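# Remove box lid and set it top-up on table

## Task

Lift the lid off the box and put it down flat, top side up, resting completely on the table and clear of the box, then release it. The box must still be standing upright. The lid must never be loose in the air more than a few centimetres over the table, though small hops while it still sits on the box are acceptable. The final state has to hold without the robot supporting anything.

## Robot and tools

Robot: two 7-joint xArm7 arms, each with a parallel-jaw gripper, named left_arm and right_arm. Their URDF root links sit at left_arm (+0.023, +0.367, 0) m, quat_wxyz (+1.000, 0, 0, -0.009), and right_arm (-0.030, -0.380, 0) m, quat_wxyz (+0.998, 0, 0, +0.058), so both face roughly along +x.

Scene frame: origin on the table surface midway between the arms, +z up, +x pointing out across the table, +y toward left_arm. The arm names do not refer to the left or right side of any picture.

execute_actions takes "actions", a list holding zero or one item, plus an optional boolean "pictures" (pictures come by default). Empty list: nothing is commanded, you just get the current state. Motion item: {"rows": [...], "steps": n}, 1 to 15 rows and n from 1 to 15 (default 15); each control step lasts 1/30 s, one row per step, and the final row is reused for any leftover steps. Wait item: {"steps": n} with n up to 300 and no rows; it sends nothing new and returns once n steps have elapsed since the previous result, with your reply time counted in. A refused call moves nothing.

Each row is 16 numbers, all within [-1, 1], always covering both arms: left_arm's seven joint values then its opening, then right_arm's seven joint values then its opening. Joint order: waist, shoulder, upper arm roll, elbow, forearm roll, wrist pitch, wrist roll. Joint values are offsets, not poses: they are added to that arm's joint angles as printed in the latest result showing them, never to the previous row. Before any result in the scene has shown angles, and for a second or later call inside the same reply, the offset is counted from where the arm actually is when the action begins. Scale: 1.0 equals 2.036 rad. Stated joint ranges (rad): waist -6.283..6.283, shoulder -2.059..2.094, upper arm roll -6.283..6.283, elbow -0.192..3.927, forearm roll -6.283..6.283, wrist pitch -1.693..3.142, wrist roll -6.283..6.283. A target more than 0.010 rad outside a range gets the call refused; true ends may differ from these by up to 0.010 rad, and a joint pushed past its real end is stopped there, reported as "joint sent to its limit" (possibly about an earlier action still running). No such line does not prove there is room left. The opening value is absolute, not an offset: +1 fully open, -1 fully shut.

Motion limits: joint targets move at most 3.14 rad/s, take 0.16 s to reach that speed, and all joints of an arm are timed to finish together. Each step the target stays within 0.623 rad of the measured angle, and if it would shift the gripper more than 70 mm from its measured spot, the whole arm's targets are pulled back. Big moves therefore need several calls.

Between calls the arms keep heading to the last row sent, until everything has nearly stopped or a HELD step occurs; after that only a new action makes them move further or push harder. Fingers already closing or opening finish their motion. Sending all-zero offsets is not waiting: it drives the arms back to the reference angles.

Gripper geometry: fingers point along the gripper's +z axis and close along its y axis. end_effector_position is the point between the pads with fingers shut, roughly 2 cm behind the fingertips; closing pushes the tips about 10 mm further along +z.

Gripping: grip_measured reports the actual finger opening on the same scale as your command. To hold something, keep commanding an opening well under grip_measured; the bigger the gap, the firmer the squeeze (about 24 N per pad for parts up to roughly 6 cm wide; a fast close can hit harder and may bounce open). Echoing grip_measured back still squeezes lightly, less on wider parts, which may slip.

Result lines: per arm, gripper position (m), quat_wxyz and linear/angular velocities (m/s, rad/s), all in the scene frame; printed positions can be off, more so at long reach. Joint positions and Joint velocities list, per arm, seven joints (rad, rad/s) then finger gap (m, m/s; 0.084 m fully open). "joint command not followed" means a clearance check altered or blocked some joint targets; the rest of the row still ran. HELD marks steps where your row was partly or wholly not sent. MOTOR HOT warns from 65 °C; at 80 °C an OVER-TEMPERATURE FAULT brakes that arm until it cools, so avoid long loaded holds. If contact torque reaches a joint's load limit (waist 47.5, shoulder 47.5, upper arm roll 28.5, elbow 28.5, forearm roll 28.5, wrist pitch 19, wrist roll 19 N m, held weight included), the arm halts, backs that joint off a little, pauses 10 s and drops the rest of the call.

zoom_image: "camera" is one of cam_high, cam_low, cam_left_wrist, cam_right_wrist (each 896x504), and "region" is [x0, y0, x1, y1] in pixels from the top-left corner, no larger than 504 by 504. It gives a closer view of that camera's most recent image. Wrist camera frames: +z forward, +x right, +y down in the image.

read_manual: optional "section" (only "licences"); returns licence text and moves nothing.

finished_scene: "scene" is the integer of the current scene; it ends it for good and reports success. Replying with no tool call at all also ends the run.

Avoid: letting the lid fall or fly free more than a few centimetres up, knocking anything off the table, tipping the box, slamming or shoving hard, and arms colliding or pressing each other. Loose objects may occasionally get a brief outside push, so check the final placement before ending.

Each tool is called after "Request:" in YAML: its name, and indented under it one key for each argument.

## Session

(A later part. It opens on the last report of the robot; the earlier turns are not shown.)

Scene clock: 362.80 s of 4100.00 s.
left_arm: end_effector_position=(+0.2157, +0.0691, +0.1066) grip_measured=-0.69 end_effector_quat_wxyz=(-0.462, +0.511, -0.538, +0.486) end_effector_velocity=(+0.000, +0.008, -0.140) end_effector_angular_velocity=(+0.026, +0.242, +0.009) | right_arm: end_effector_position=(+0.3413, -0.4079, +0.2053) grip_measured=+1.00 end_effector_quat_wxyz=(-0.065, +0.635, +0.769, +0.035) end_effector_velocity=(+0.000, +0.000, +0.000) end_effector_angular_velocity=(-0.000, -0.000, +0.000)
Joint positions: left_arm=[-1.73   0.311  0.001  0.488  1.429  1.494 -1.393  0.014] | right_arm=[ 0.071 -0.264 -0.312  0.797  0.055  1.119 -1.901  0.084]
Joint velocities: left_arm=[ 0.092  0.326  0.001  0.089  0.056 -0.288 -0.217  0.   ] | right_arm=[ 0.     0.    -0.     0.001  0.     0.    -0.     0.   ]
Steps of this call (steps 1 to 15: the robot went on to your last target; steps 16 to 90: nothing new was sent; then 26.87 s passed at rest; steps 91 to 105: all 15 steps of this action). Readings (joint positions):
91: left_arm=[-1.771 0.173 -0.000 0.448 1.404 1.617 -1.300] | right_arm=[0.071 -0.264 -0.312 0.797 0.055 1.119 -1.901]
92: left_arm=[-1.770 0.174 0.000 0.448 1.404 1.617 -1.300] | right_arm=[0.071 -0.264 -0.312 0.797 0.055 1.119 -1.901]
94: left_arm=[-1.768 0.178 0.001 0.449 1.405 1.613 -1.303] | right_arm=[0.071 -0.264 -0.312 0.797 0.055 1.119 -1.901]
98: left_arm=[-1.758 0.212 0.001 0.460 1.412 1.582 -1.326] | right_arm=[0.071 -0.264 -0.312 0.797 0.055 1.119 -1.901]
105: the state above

Request:
execute_actions:
  actions:
    - {"rows": [[0.0036,0.0129,0,0.0042,0.0025,-0.012,-0.0093,-1, 0,0,0,0,0,0,0,1],[0.0043,0.0153,0,0.0049,0.0029,-0.0142,-0.0109,-1, 0,0,0,0,0,0,0,1],[0.0052,0.0187,0,0.0059,0.0035,-0.0172,-0.0132,-1, 0,0,0,0,0,0,0,1],[0.0064,0.0228,0,0.0071,0.0043,-0.0209,-0.016,-1, 0,0,0,0,0,0,0,1],[0.0077,0.0272,0,0.0084,0.005,-0.0249,-0.019,-1, 0,0,0,0,0,0,0,1],[0.0089,0.0316,0,0.0098,0.0058,-0.0288,-0.0221,-1, 0,0,0,0,0,0,0,1],[0.0101,0.0357,0,0.011,0.0066,-0.0325,-0.0248,-1, 0,0,0,0,0,0,0,1],[0.0111,0.0391,0,0.012,0.0072,-0.0356,-0.0272,-1, 0,0,0,0,0,0,0,1],[0.0118,0.0418,0,0.0128,0.0077,-0.038,-0.029,-1, 0,0,0,0,0,0,0,1],[0.0124,0.0439,0,0.0134,0.008,-0.0399,-0.0304,-1, 0,0,0,0,0,0,0,1],[0.0128,0.0452,0,0.0138,0.0083,-0.0411,-0.0313,-1, 0,0,0,0,0,0,0,1],[0.013,0.0459,0,0.014,0.0084,-0.0417,-0.0318,-1, 0,0,0,0,0,0,0,1]], "steps": 15}
  pictures: false

Request:
execute_actions:
  actions:
    - {"steps": 6}

Request:
zoom_image:
  camera: "cam_low"
  region: [380, 210, 520, 290]

Scene clock: 374.97 s of 4100.00 s.
left_arm: end_effector_position=(+0.2148, +0.0720, +0.0669) grip_measured=-0.69 end_effector_quat_wxyz=(-0.445, +0.529, -0.553, +0.465) end_effector_velocity=(-0.001, -0.000, -0.016) end_effector_angular_velocity=(-0.008, +0.034, +0.003) | right_arm: end_effector_position=(+0.3413, -0.4079, +0.2053) grip_measured=+1.00 end_effector_quat_wxyz=(-0.065, +0.635, +0.769, +0.035) end_effector_velocity=(-0.000, +0.000, -0.000) end_effector_angular_velocity=(+0.000, +0.001, +0.000)
Joint positions: left_arm=[-1.704  0.403  0.001  0.516  1.446  1.411 -1.456  0.014] | right_arm=[ 0.071 -0.264 -0.312  0.797  0.055  1.119 -1.901  0.084]
Joint velocities: left_arm=[ 0.011  0.035 -0.001  0.015  0.008 -0.036 -0.03   0.   ] | right_arm=[ 0.  0. -0. -0. -0.  0. -0.  0.]
Steps of this call (steps 1 to 30: the robot went on to your last target; steps 31 to 90: nothing new was sent; then 8.67 s passed at rest; steps 91 to 105: all 15 steps of this action). Readings (joint positions):
91: left_arm=[-1.723 0.335 0.001 0.496 1.433 1.472 -1.410] | right_arm=[0.071 -0.264 -0.312 0.797 0.055 1.119 -1.901]
92: left_arm=[-1.723 0.335 0.001 0.496 1.434 1.471 -1.411] | right_arm=[0.071 -0.264 -0.312 0.797 0.055 1.119 -1.901]
94: left_arm=[-1.722 0.340 0.001 0.498 1.435 1.467 -1.414] | right_arm=[0.071 -0.264 -0.312 0.797 0.055 1.119 -1.901]
98: left_arm=[-1.715 0.366 0.001 0.505 1.439 1.444 -1.432] | right_arm=[0.071 -0.264 -0.312 0.797 0.055 1.119 -1.901]
105: the state above

Scene clock: 375.17 s of 4100.00 s.
left_arm: end_effector_position=(+0.2147, +0.0718, +0.0661) grip_measured=-0.69 end_effector_quat_wxyz=(-0.444, +0.529, -0.553, +0.465) end_effector_velocity=(+0.000, +0.000, -0.001) end_effector_angular_velocity=(-0.001, +0.001, +0.000) | right_arm: end_effector_position=(+0.3413, -0.4079, +0.2053) grip_measured=+1.00 end_effector_quat_wxyz=(-0.065, +0.635, +0.769, +0.035) end_effector_velocity=(+0.000, -0.000, +0.000) end_effector_angular_velocity=(-0.000, -0.000, -0.001)
Joint positions: left_arm=[-1.704  0.405  0.001  0.517  1.446  1.409 -1.458  0.014] | right_arm=[ 0.071 -0.264 -0.312  0.797  0.055  1.119 -1.901  0.084]
Joint velocities: left_arm=[ 0.     0.001  0.    -0.     0.    -0.001 -0.002 -0.   ] | right_arm=[-0.     0.001  0.     0.001  0.    -0.     0.    -0.   ]
Steps of this call (steps 1 to 6: the robot went on to your last target). Readings (joint positions):
1: left_arm=[-1.704 0.404 0.001 0.516 1.446 1.410 -1.457] | right_arm=[0.071 -0.264 -0.312 0.797 0.055 1.119 -1.901]
2: left_arm=[-1.704 0.404 0.001 0.517 1.446 1.410 -1.457] | right_arm=[0.071 -0.264 -0.312 0.797 0.055 1.119 -1.901]
4: left_arm=[-1.704 0.404 0.001 0.517 1.446 1.409 -1.458] | right_arm=[0.071 -0.264 -0.312 0.797 0.055 1.119 -1.901]
6: the state above

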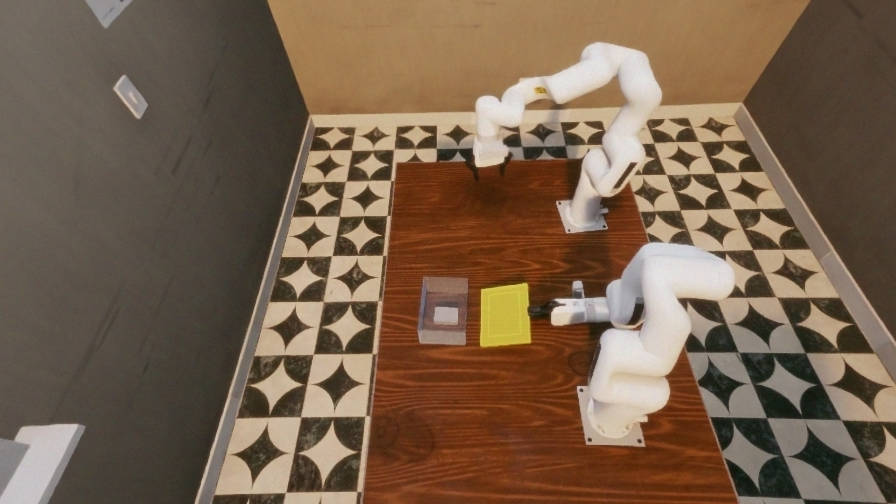

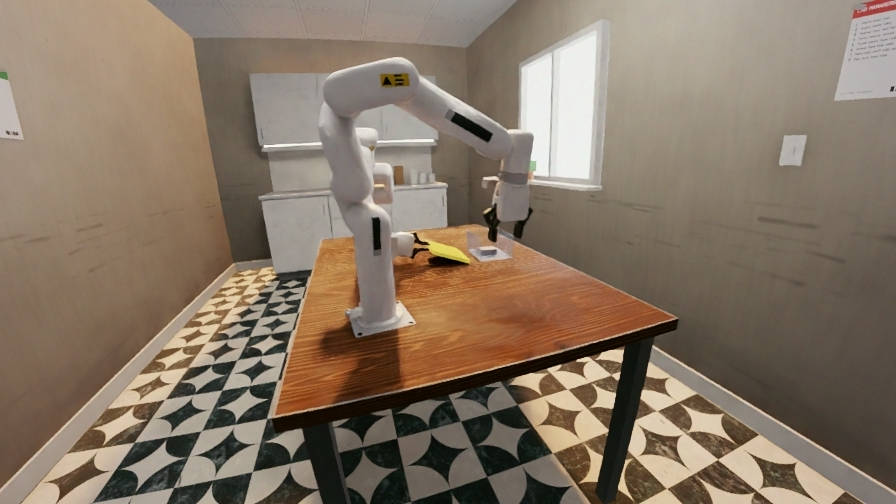

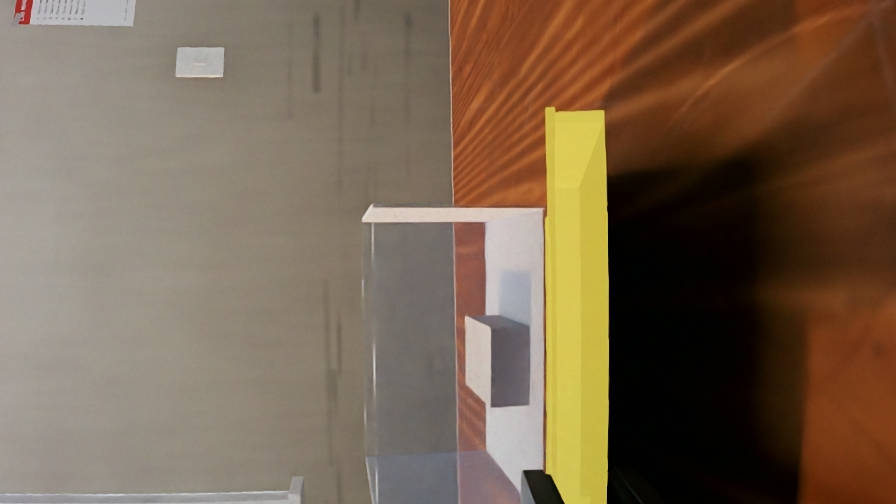

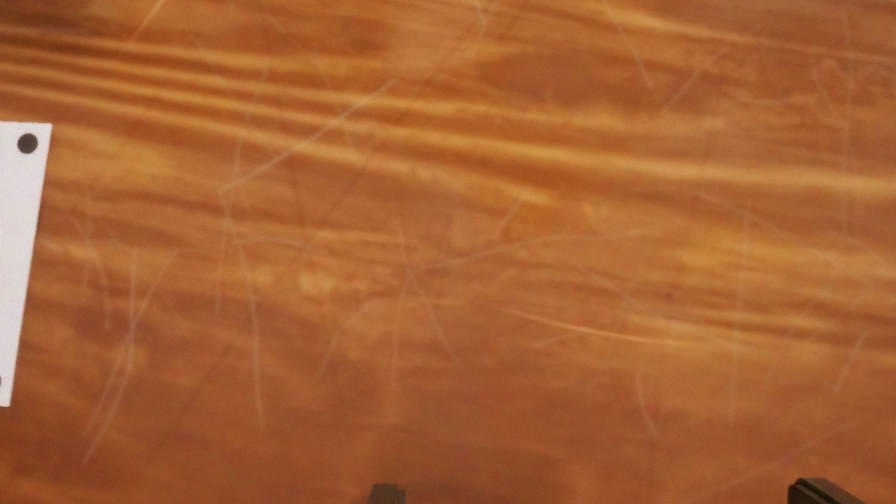

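Region (380, 210, 520, 290) of cam_low's 896x504 image, scaled by 3.600, with more detail than that image has; it fills the top 288 rows of this view, and the rest is white.

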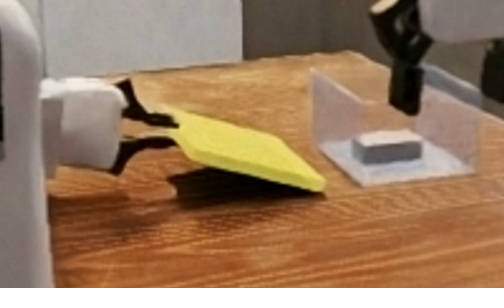

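Request:
execute_actions:
  actions:
    - {"rows": [[0,0,0,0,0,0,0,-0.68, 0,0,0,0,0,0,0,1],[0,0,0,0,0,0,0,-0.63, 0,0,0,0,0,0,0,1],[0.0014,-0.0017,0,-0.0005,0.0003,-0.0023,0.0015,-0.58, 0,0,0,0,0,0,0,1],[0.0069,-0.0084,0,-0.0027,0.0013,-0.0115,0.0075,-0.53, 0,0,0,0,0,0,0,1],[0.0165,-0.0201,0,-0.0066,0.0031,-0.0275,0.0181,-0.48, 0,0,0,0,0,0,0,1],[0.0289,-0.0351,0,-0.0115,0.0055,-0.0482,0.0316,-0.44, 0,0,0,0,0,0,0,1],[0.0441,-0.0535,0,-0.0175,0.0084,-0.0734,0.0482,-0.4, 0,0,0,0,0,0,0,1],[0.0606,-0.0736,0,-0.0241,0.0115,-0.1009,0.0663,-0.36, 0,0,0,0,0,0,0,1],[0.0772,-0.0937,0,-0.0307,0.0146,-0.1285,0.0843,-0.36, 0,0,0,0,0,0,0,1],[0.0937,-0.1138,0,-0.0373,0.0177,-0.156,0.1024,-0.36, 0,0,0,0,0,0,0,1],[0.1089,-0.1322,0,-0.0433,0.0206,-0.1812,0.119,-0.36, 0,0,0,0,0,0,0,1],[0.1213,-0.1472,0,-0.0482,0.023,-0.2019,0.1325,-0.36, 0,0,0,0,0,0,0,1],[0.1309,-0.1589,0,-0.0521,0.0248,-0.2179,0.1431,-0.36, 0,0,0,0,0,0,0,1],[0.1364,-0.1656,0,-0.0543,0.0258,-0.2271,0.1491,-0.36, 0,0,0,0,0,0,0,1],[0.1378,-0.1673,0,-0.0548,0.0261,-0.2294,0.1506,-0.36, 0,0,0,0,0,0,0,1]], "steps": 15}
  pictures: false

Request:
execute_actions:
  actions:
    - {"steps": 12}

Request:
zoom_image:
  camera: "cam_low"
  region: [380, 210, 520, 290]

Scene clock: 454.20 s of 4100.00 s.
left_arm: end_effector_position=(+0.2227, +0.0739, +0.0565) grip_measured=-0.38 end_effector_quat_wxyz=(-0.356, +0.602, -0.619, +0.357) end_effector_velocity=(+0.003, -0.018, +0.019) end_effector_angular_velocity=(-0.101, +1.112, -0.124) | right_arm: end_effector_position=(+0.3413, -0.4079, +0.2053) grip_measured=+1.00 end_effector_quat_wxyz=(-0.065, +0.635, +0.769, +0.035) end_effector_velocity=(-0.000, +0.000, -0.000) end_effector_angular_velocity=(+0.000, +0.000, +0.000)
Joint positions: left_arm=[-1.491  0.146  0.002  0.433  1.486  1.057 -1.227  0.028] | right_arm=[ 0.071 -0.264 -0.312  0.797  0.055  1.119 -1.901  0.084]
Joint velocities: left_arm=[ 0.779 -0.954  0.008 -0.304  0.146 -1.271  0.838  0.001] | right_arm=[ 0. -0.  0. -0.  0.  0. -0.  0.]
Steps of this call (steps 1 to 15: the robot went on to your last target; steps 16 to 90: nothing new was sent; then 75.53 s passed at rest; steps 91 to 105: all 15 steps of this action). Readings (joint positions):
91: left_arm=[-1.704 0.405 0.001 0.517 1.446 1.409 -1.458] | right_arm=[0.071 -0.264 -0.312 0.797 0.055 1.119 -1.901]
92: left_arm=[-1.704 0.405 0.001 0.517 1.446 1.409 -1.458] | right_arm=[0.071 -0.264 -0.312 0.797 0.055 1.119 -1.901]
94: left_arm=[-1.703 0.404 0.001 0.517 1.446 1.408 -1.457] | right_arm=[0.071 -0.264 -0.312 0.797 0.055 1.119 -1.901]
98: left_arm=[-1.671 0.365 -0.000 0.503 1.453 1.352 -1.421] | right_arm=[0.071 -0.264 -0.312 0.797 0.055 1.119 -1.901]
105: the state above

Scene clock: 454.60 s of 4100.00 s.
left_arm: end_effector_position=(+0.2204, +0.0718, +0.0578) grip_measured=-0.38 end_effector_quat_wxyz=(-0.319, +0.613, -0.641, +0.334) end_effector_velocity=(+0.001, -0.000, +0.001) end_effector_angular_velocity=(-0.003, +0.002, +0.005) | right_arm: end_effector_position=(+0.3413, -0.4079, +0.2053) grip_measured=+1.00 end_effector_quat_wxyz=(-0.065, +0.635, +0.769, +0.035) end_effector_velocity=(-0.000, +0.000, -0.000) end_effector_angular_velocity=(-0.000, +0.001, +0.000)
Joint positions: left_arm=[-1.424  0.065  0.001  0.405  1.499  0.942 -1.152  0.028] | right_arm=[ 0.071 -0.264 -0.312  0.797  0.055  1.119 -1.901  0.084]
Joint velocities: left_arm=[ 0.004 -0.002  0.002  0.002 -0.001 -0.003  0.003 -0.   ] | right_arm=[ 0.     0.001  0.    -0.    -0.    -0.     0.    -0.   ]
Steps of this call (steps 1 to 12: the robot went on to your last target). Readings (joint positions):
1: left_arm=[-1.467 0.116 0.003 0.424 1.491 1.018 -1.201] | right_arm=[0.071 -0.264 -0.312 0.797 0.055 1.119 -1.901]
2: left_arm=[-1.448 0.093 0.003 0.416 1.494 0.988 -1.181] | right_arm=[0.071 -0.264 -0.312 0.797 0.055 1.119 -1.901]
4: left_arm=[-1.429 0.070 0.002 0.409 1.498 0.956 -1.160] | right_arm=[0.071 -0.264 -0.312 0.797 0.055 1.119 -1.901]
8: left_arm=[-1.424 0.066 0.000 0.405 1.499 0.943 -1.152] | right_arm=[0.071 -0.264 -0.312 0.797 0.055 1.119 -1.901]
12: the state above

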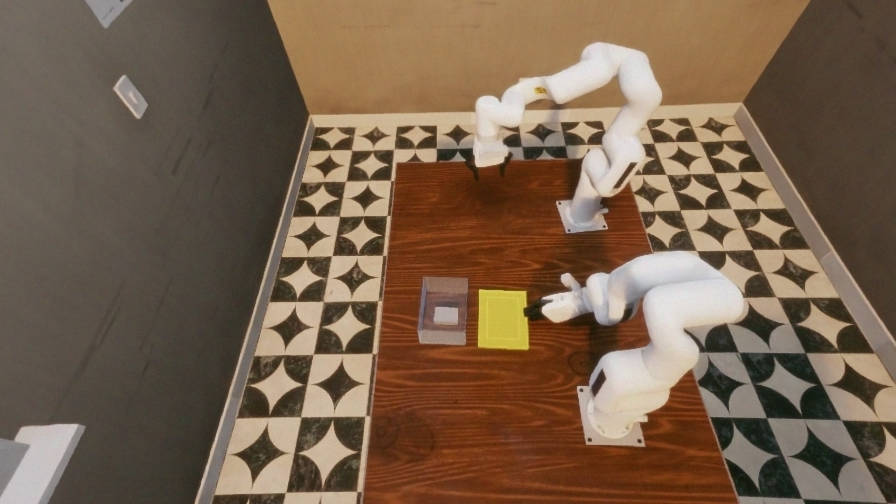

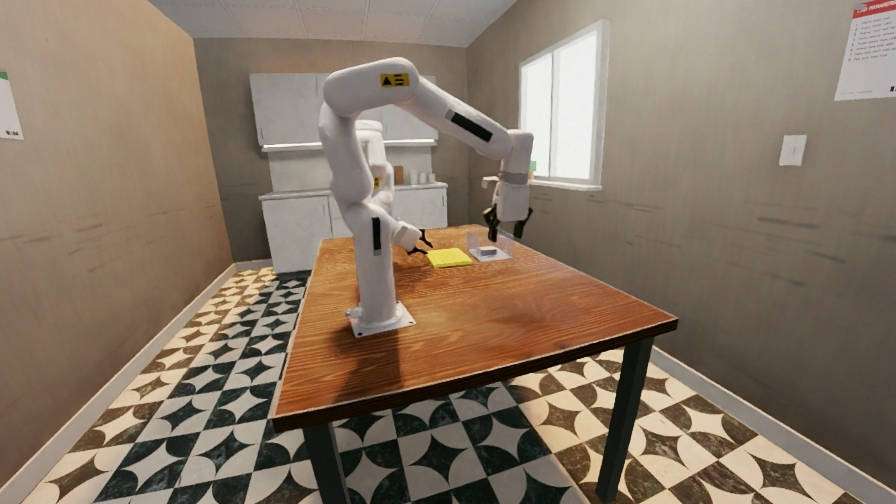

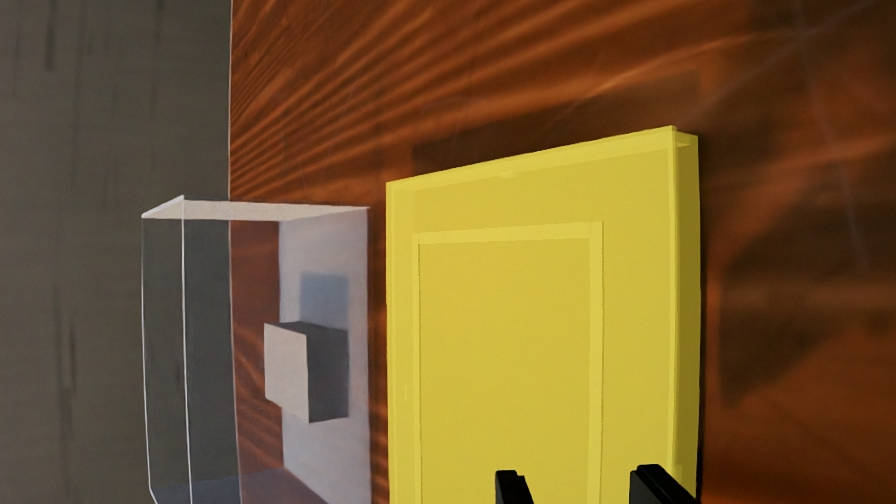

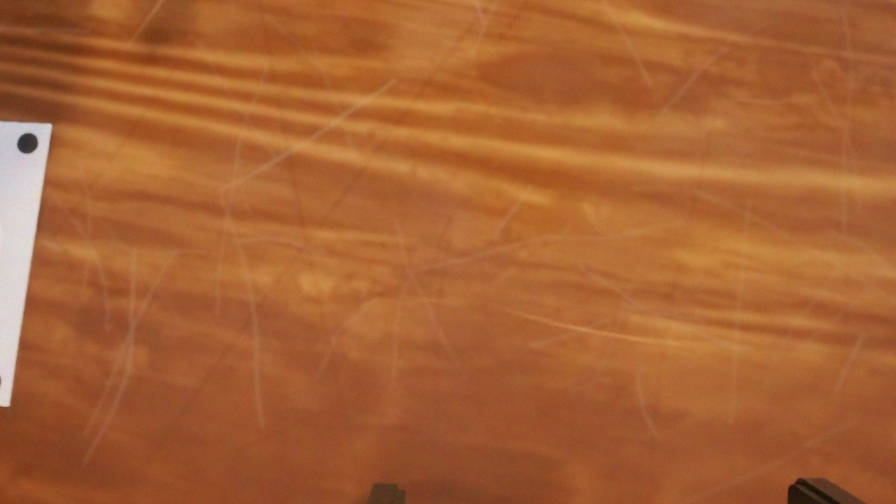

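Region (380, 210, 520, 290) of cam_low's 896x504 image, scaled by 3.600, with more detail than that image has; it fills the top 288 rows of this view, and the rest is white.

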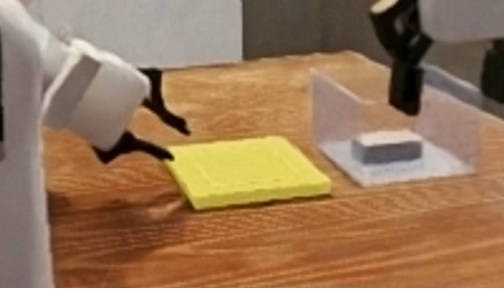

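Request:
finished_scene:
  scene: 1

The scene is finished: the task was done.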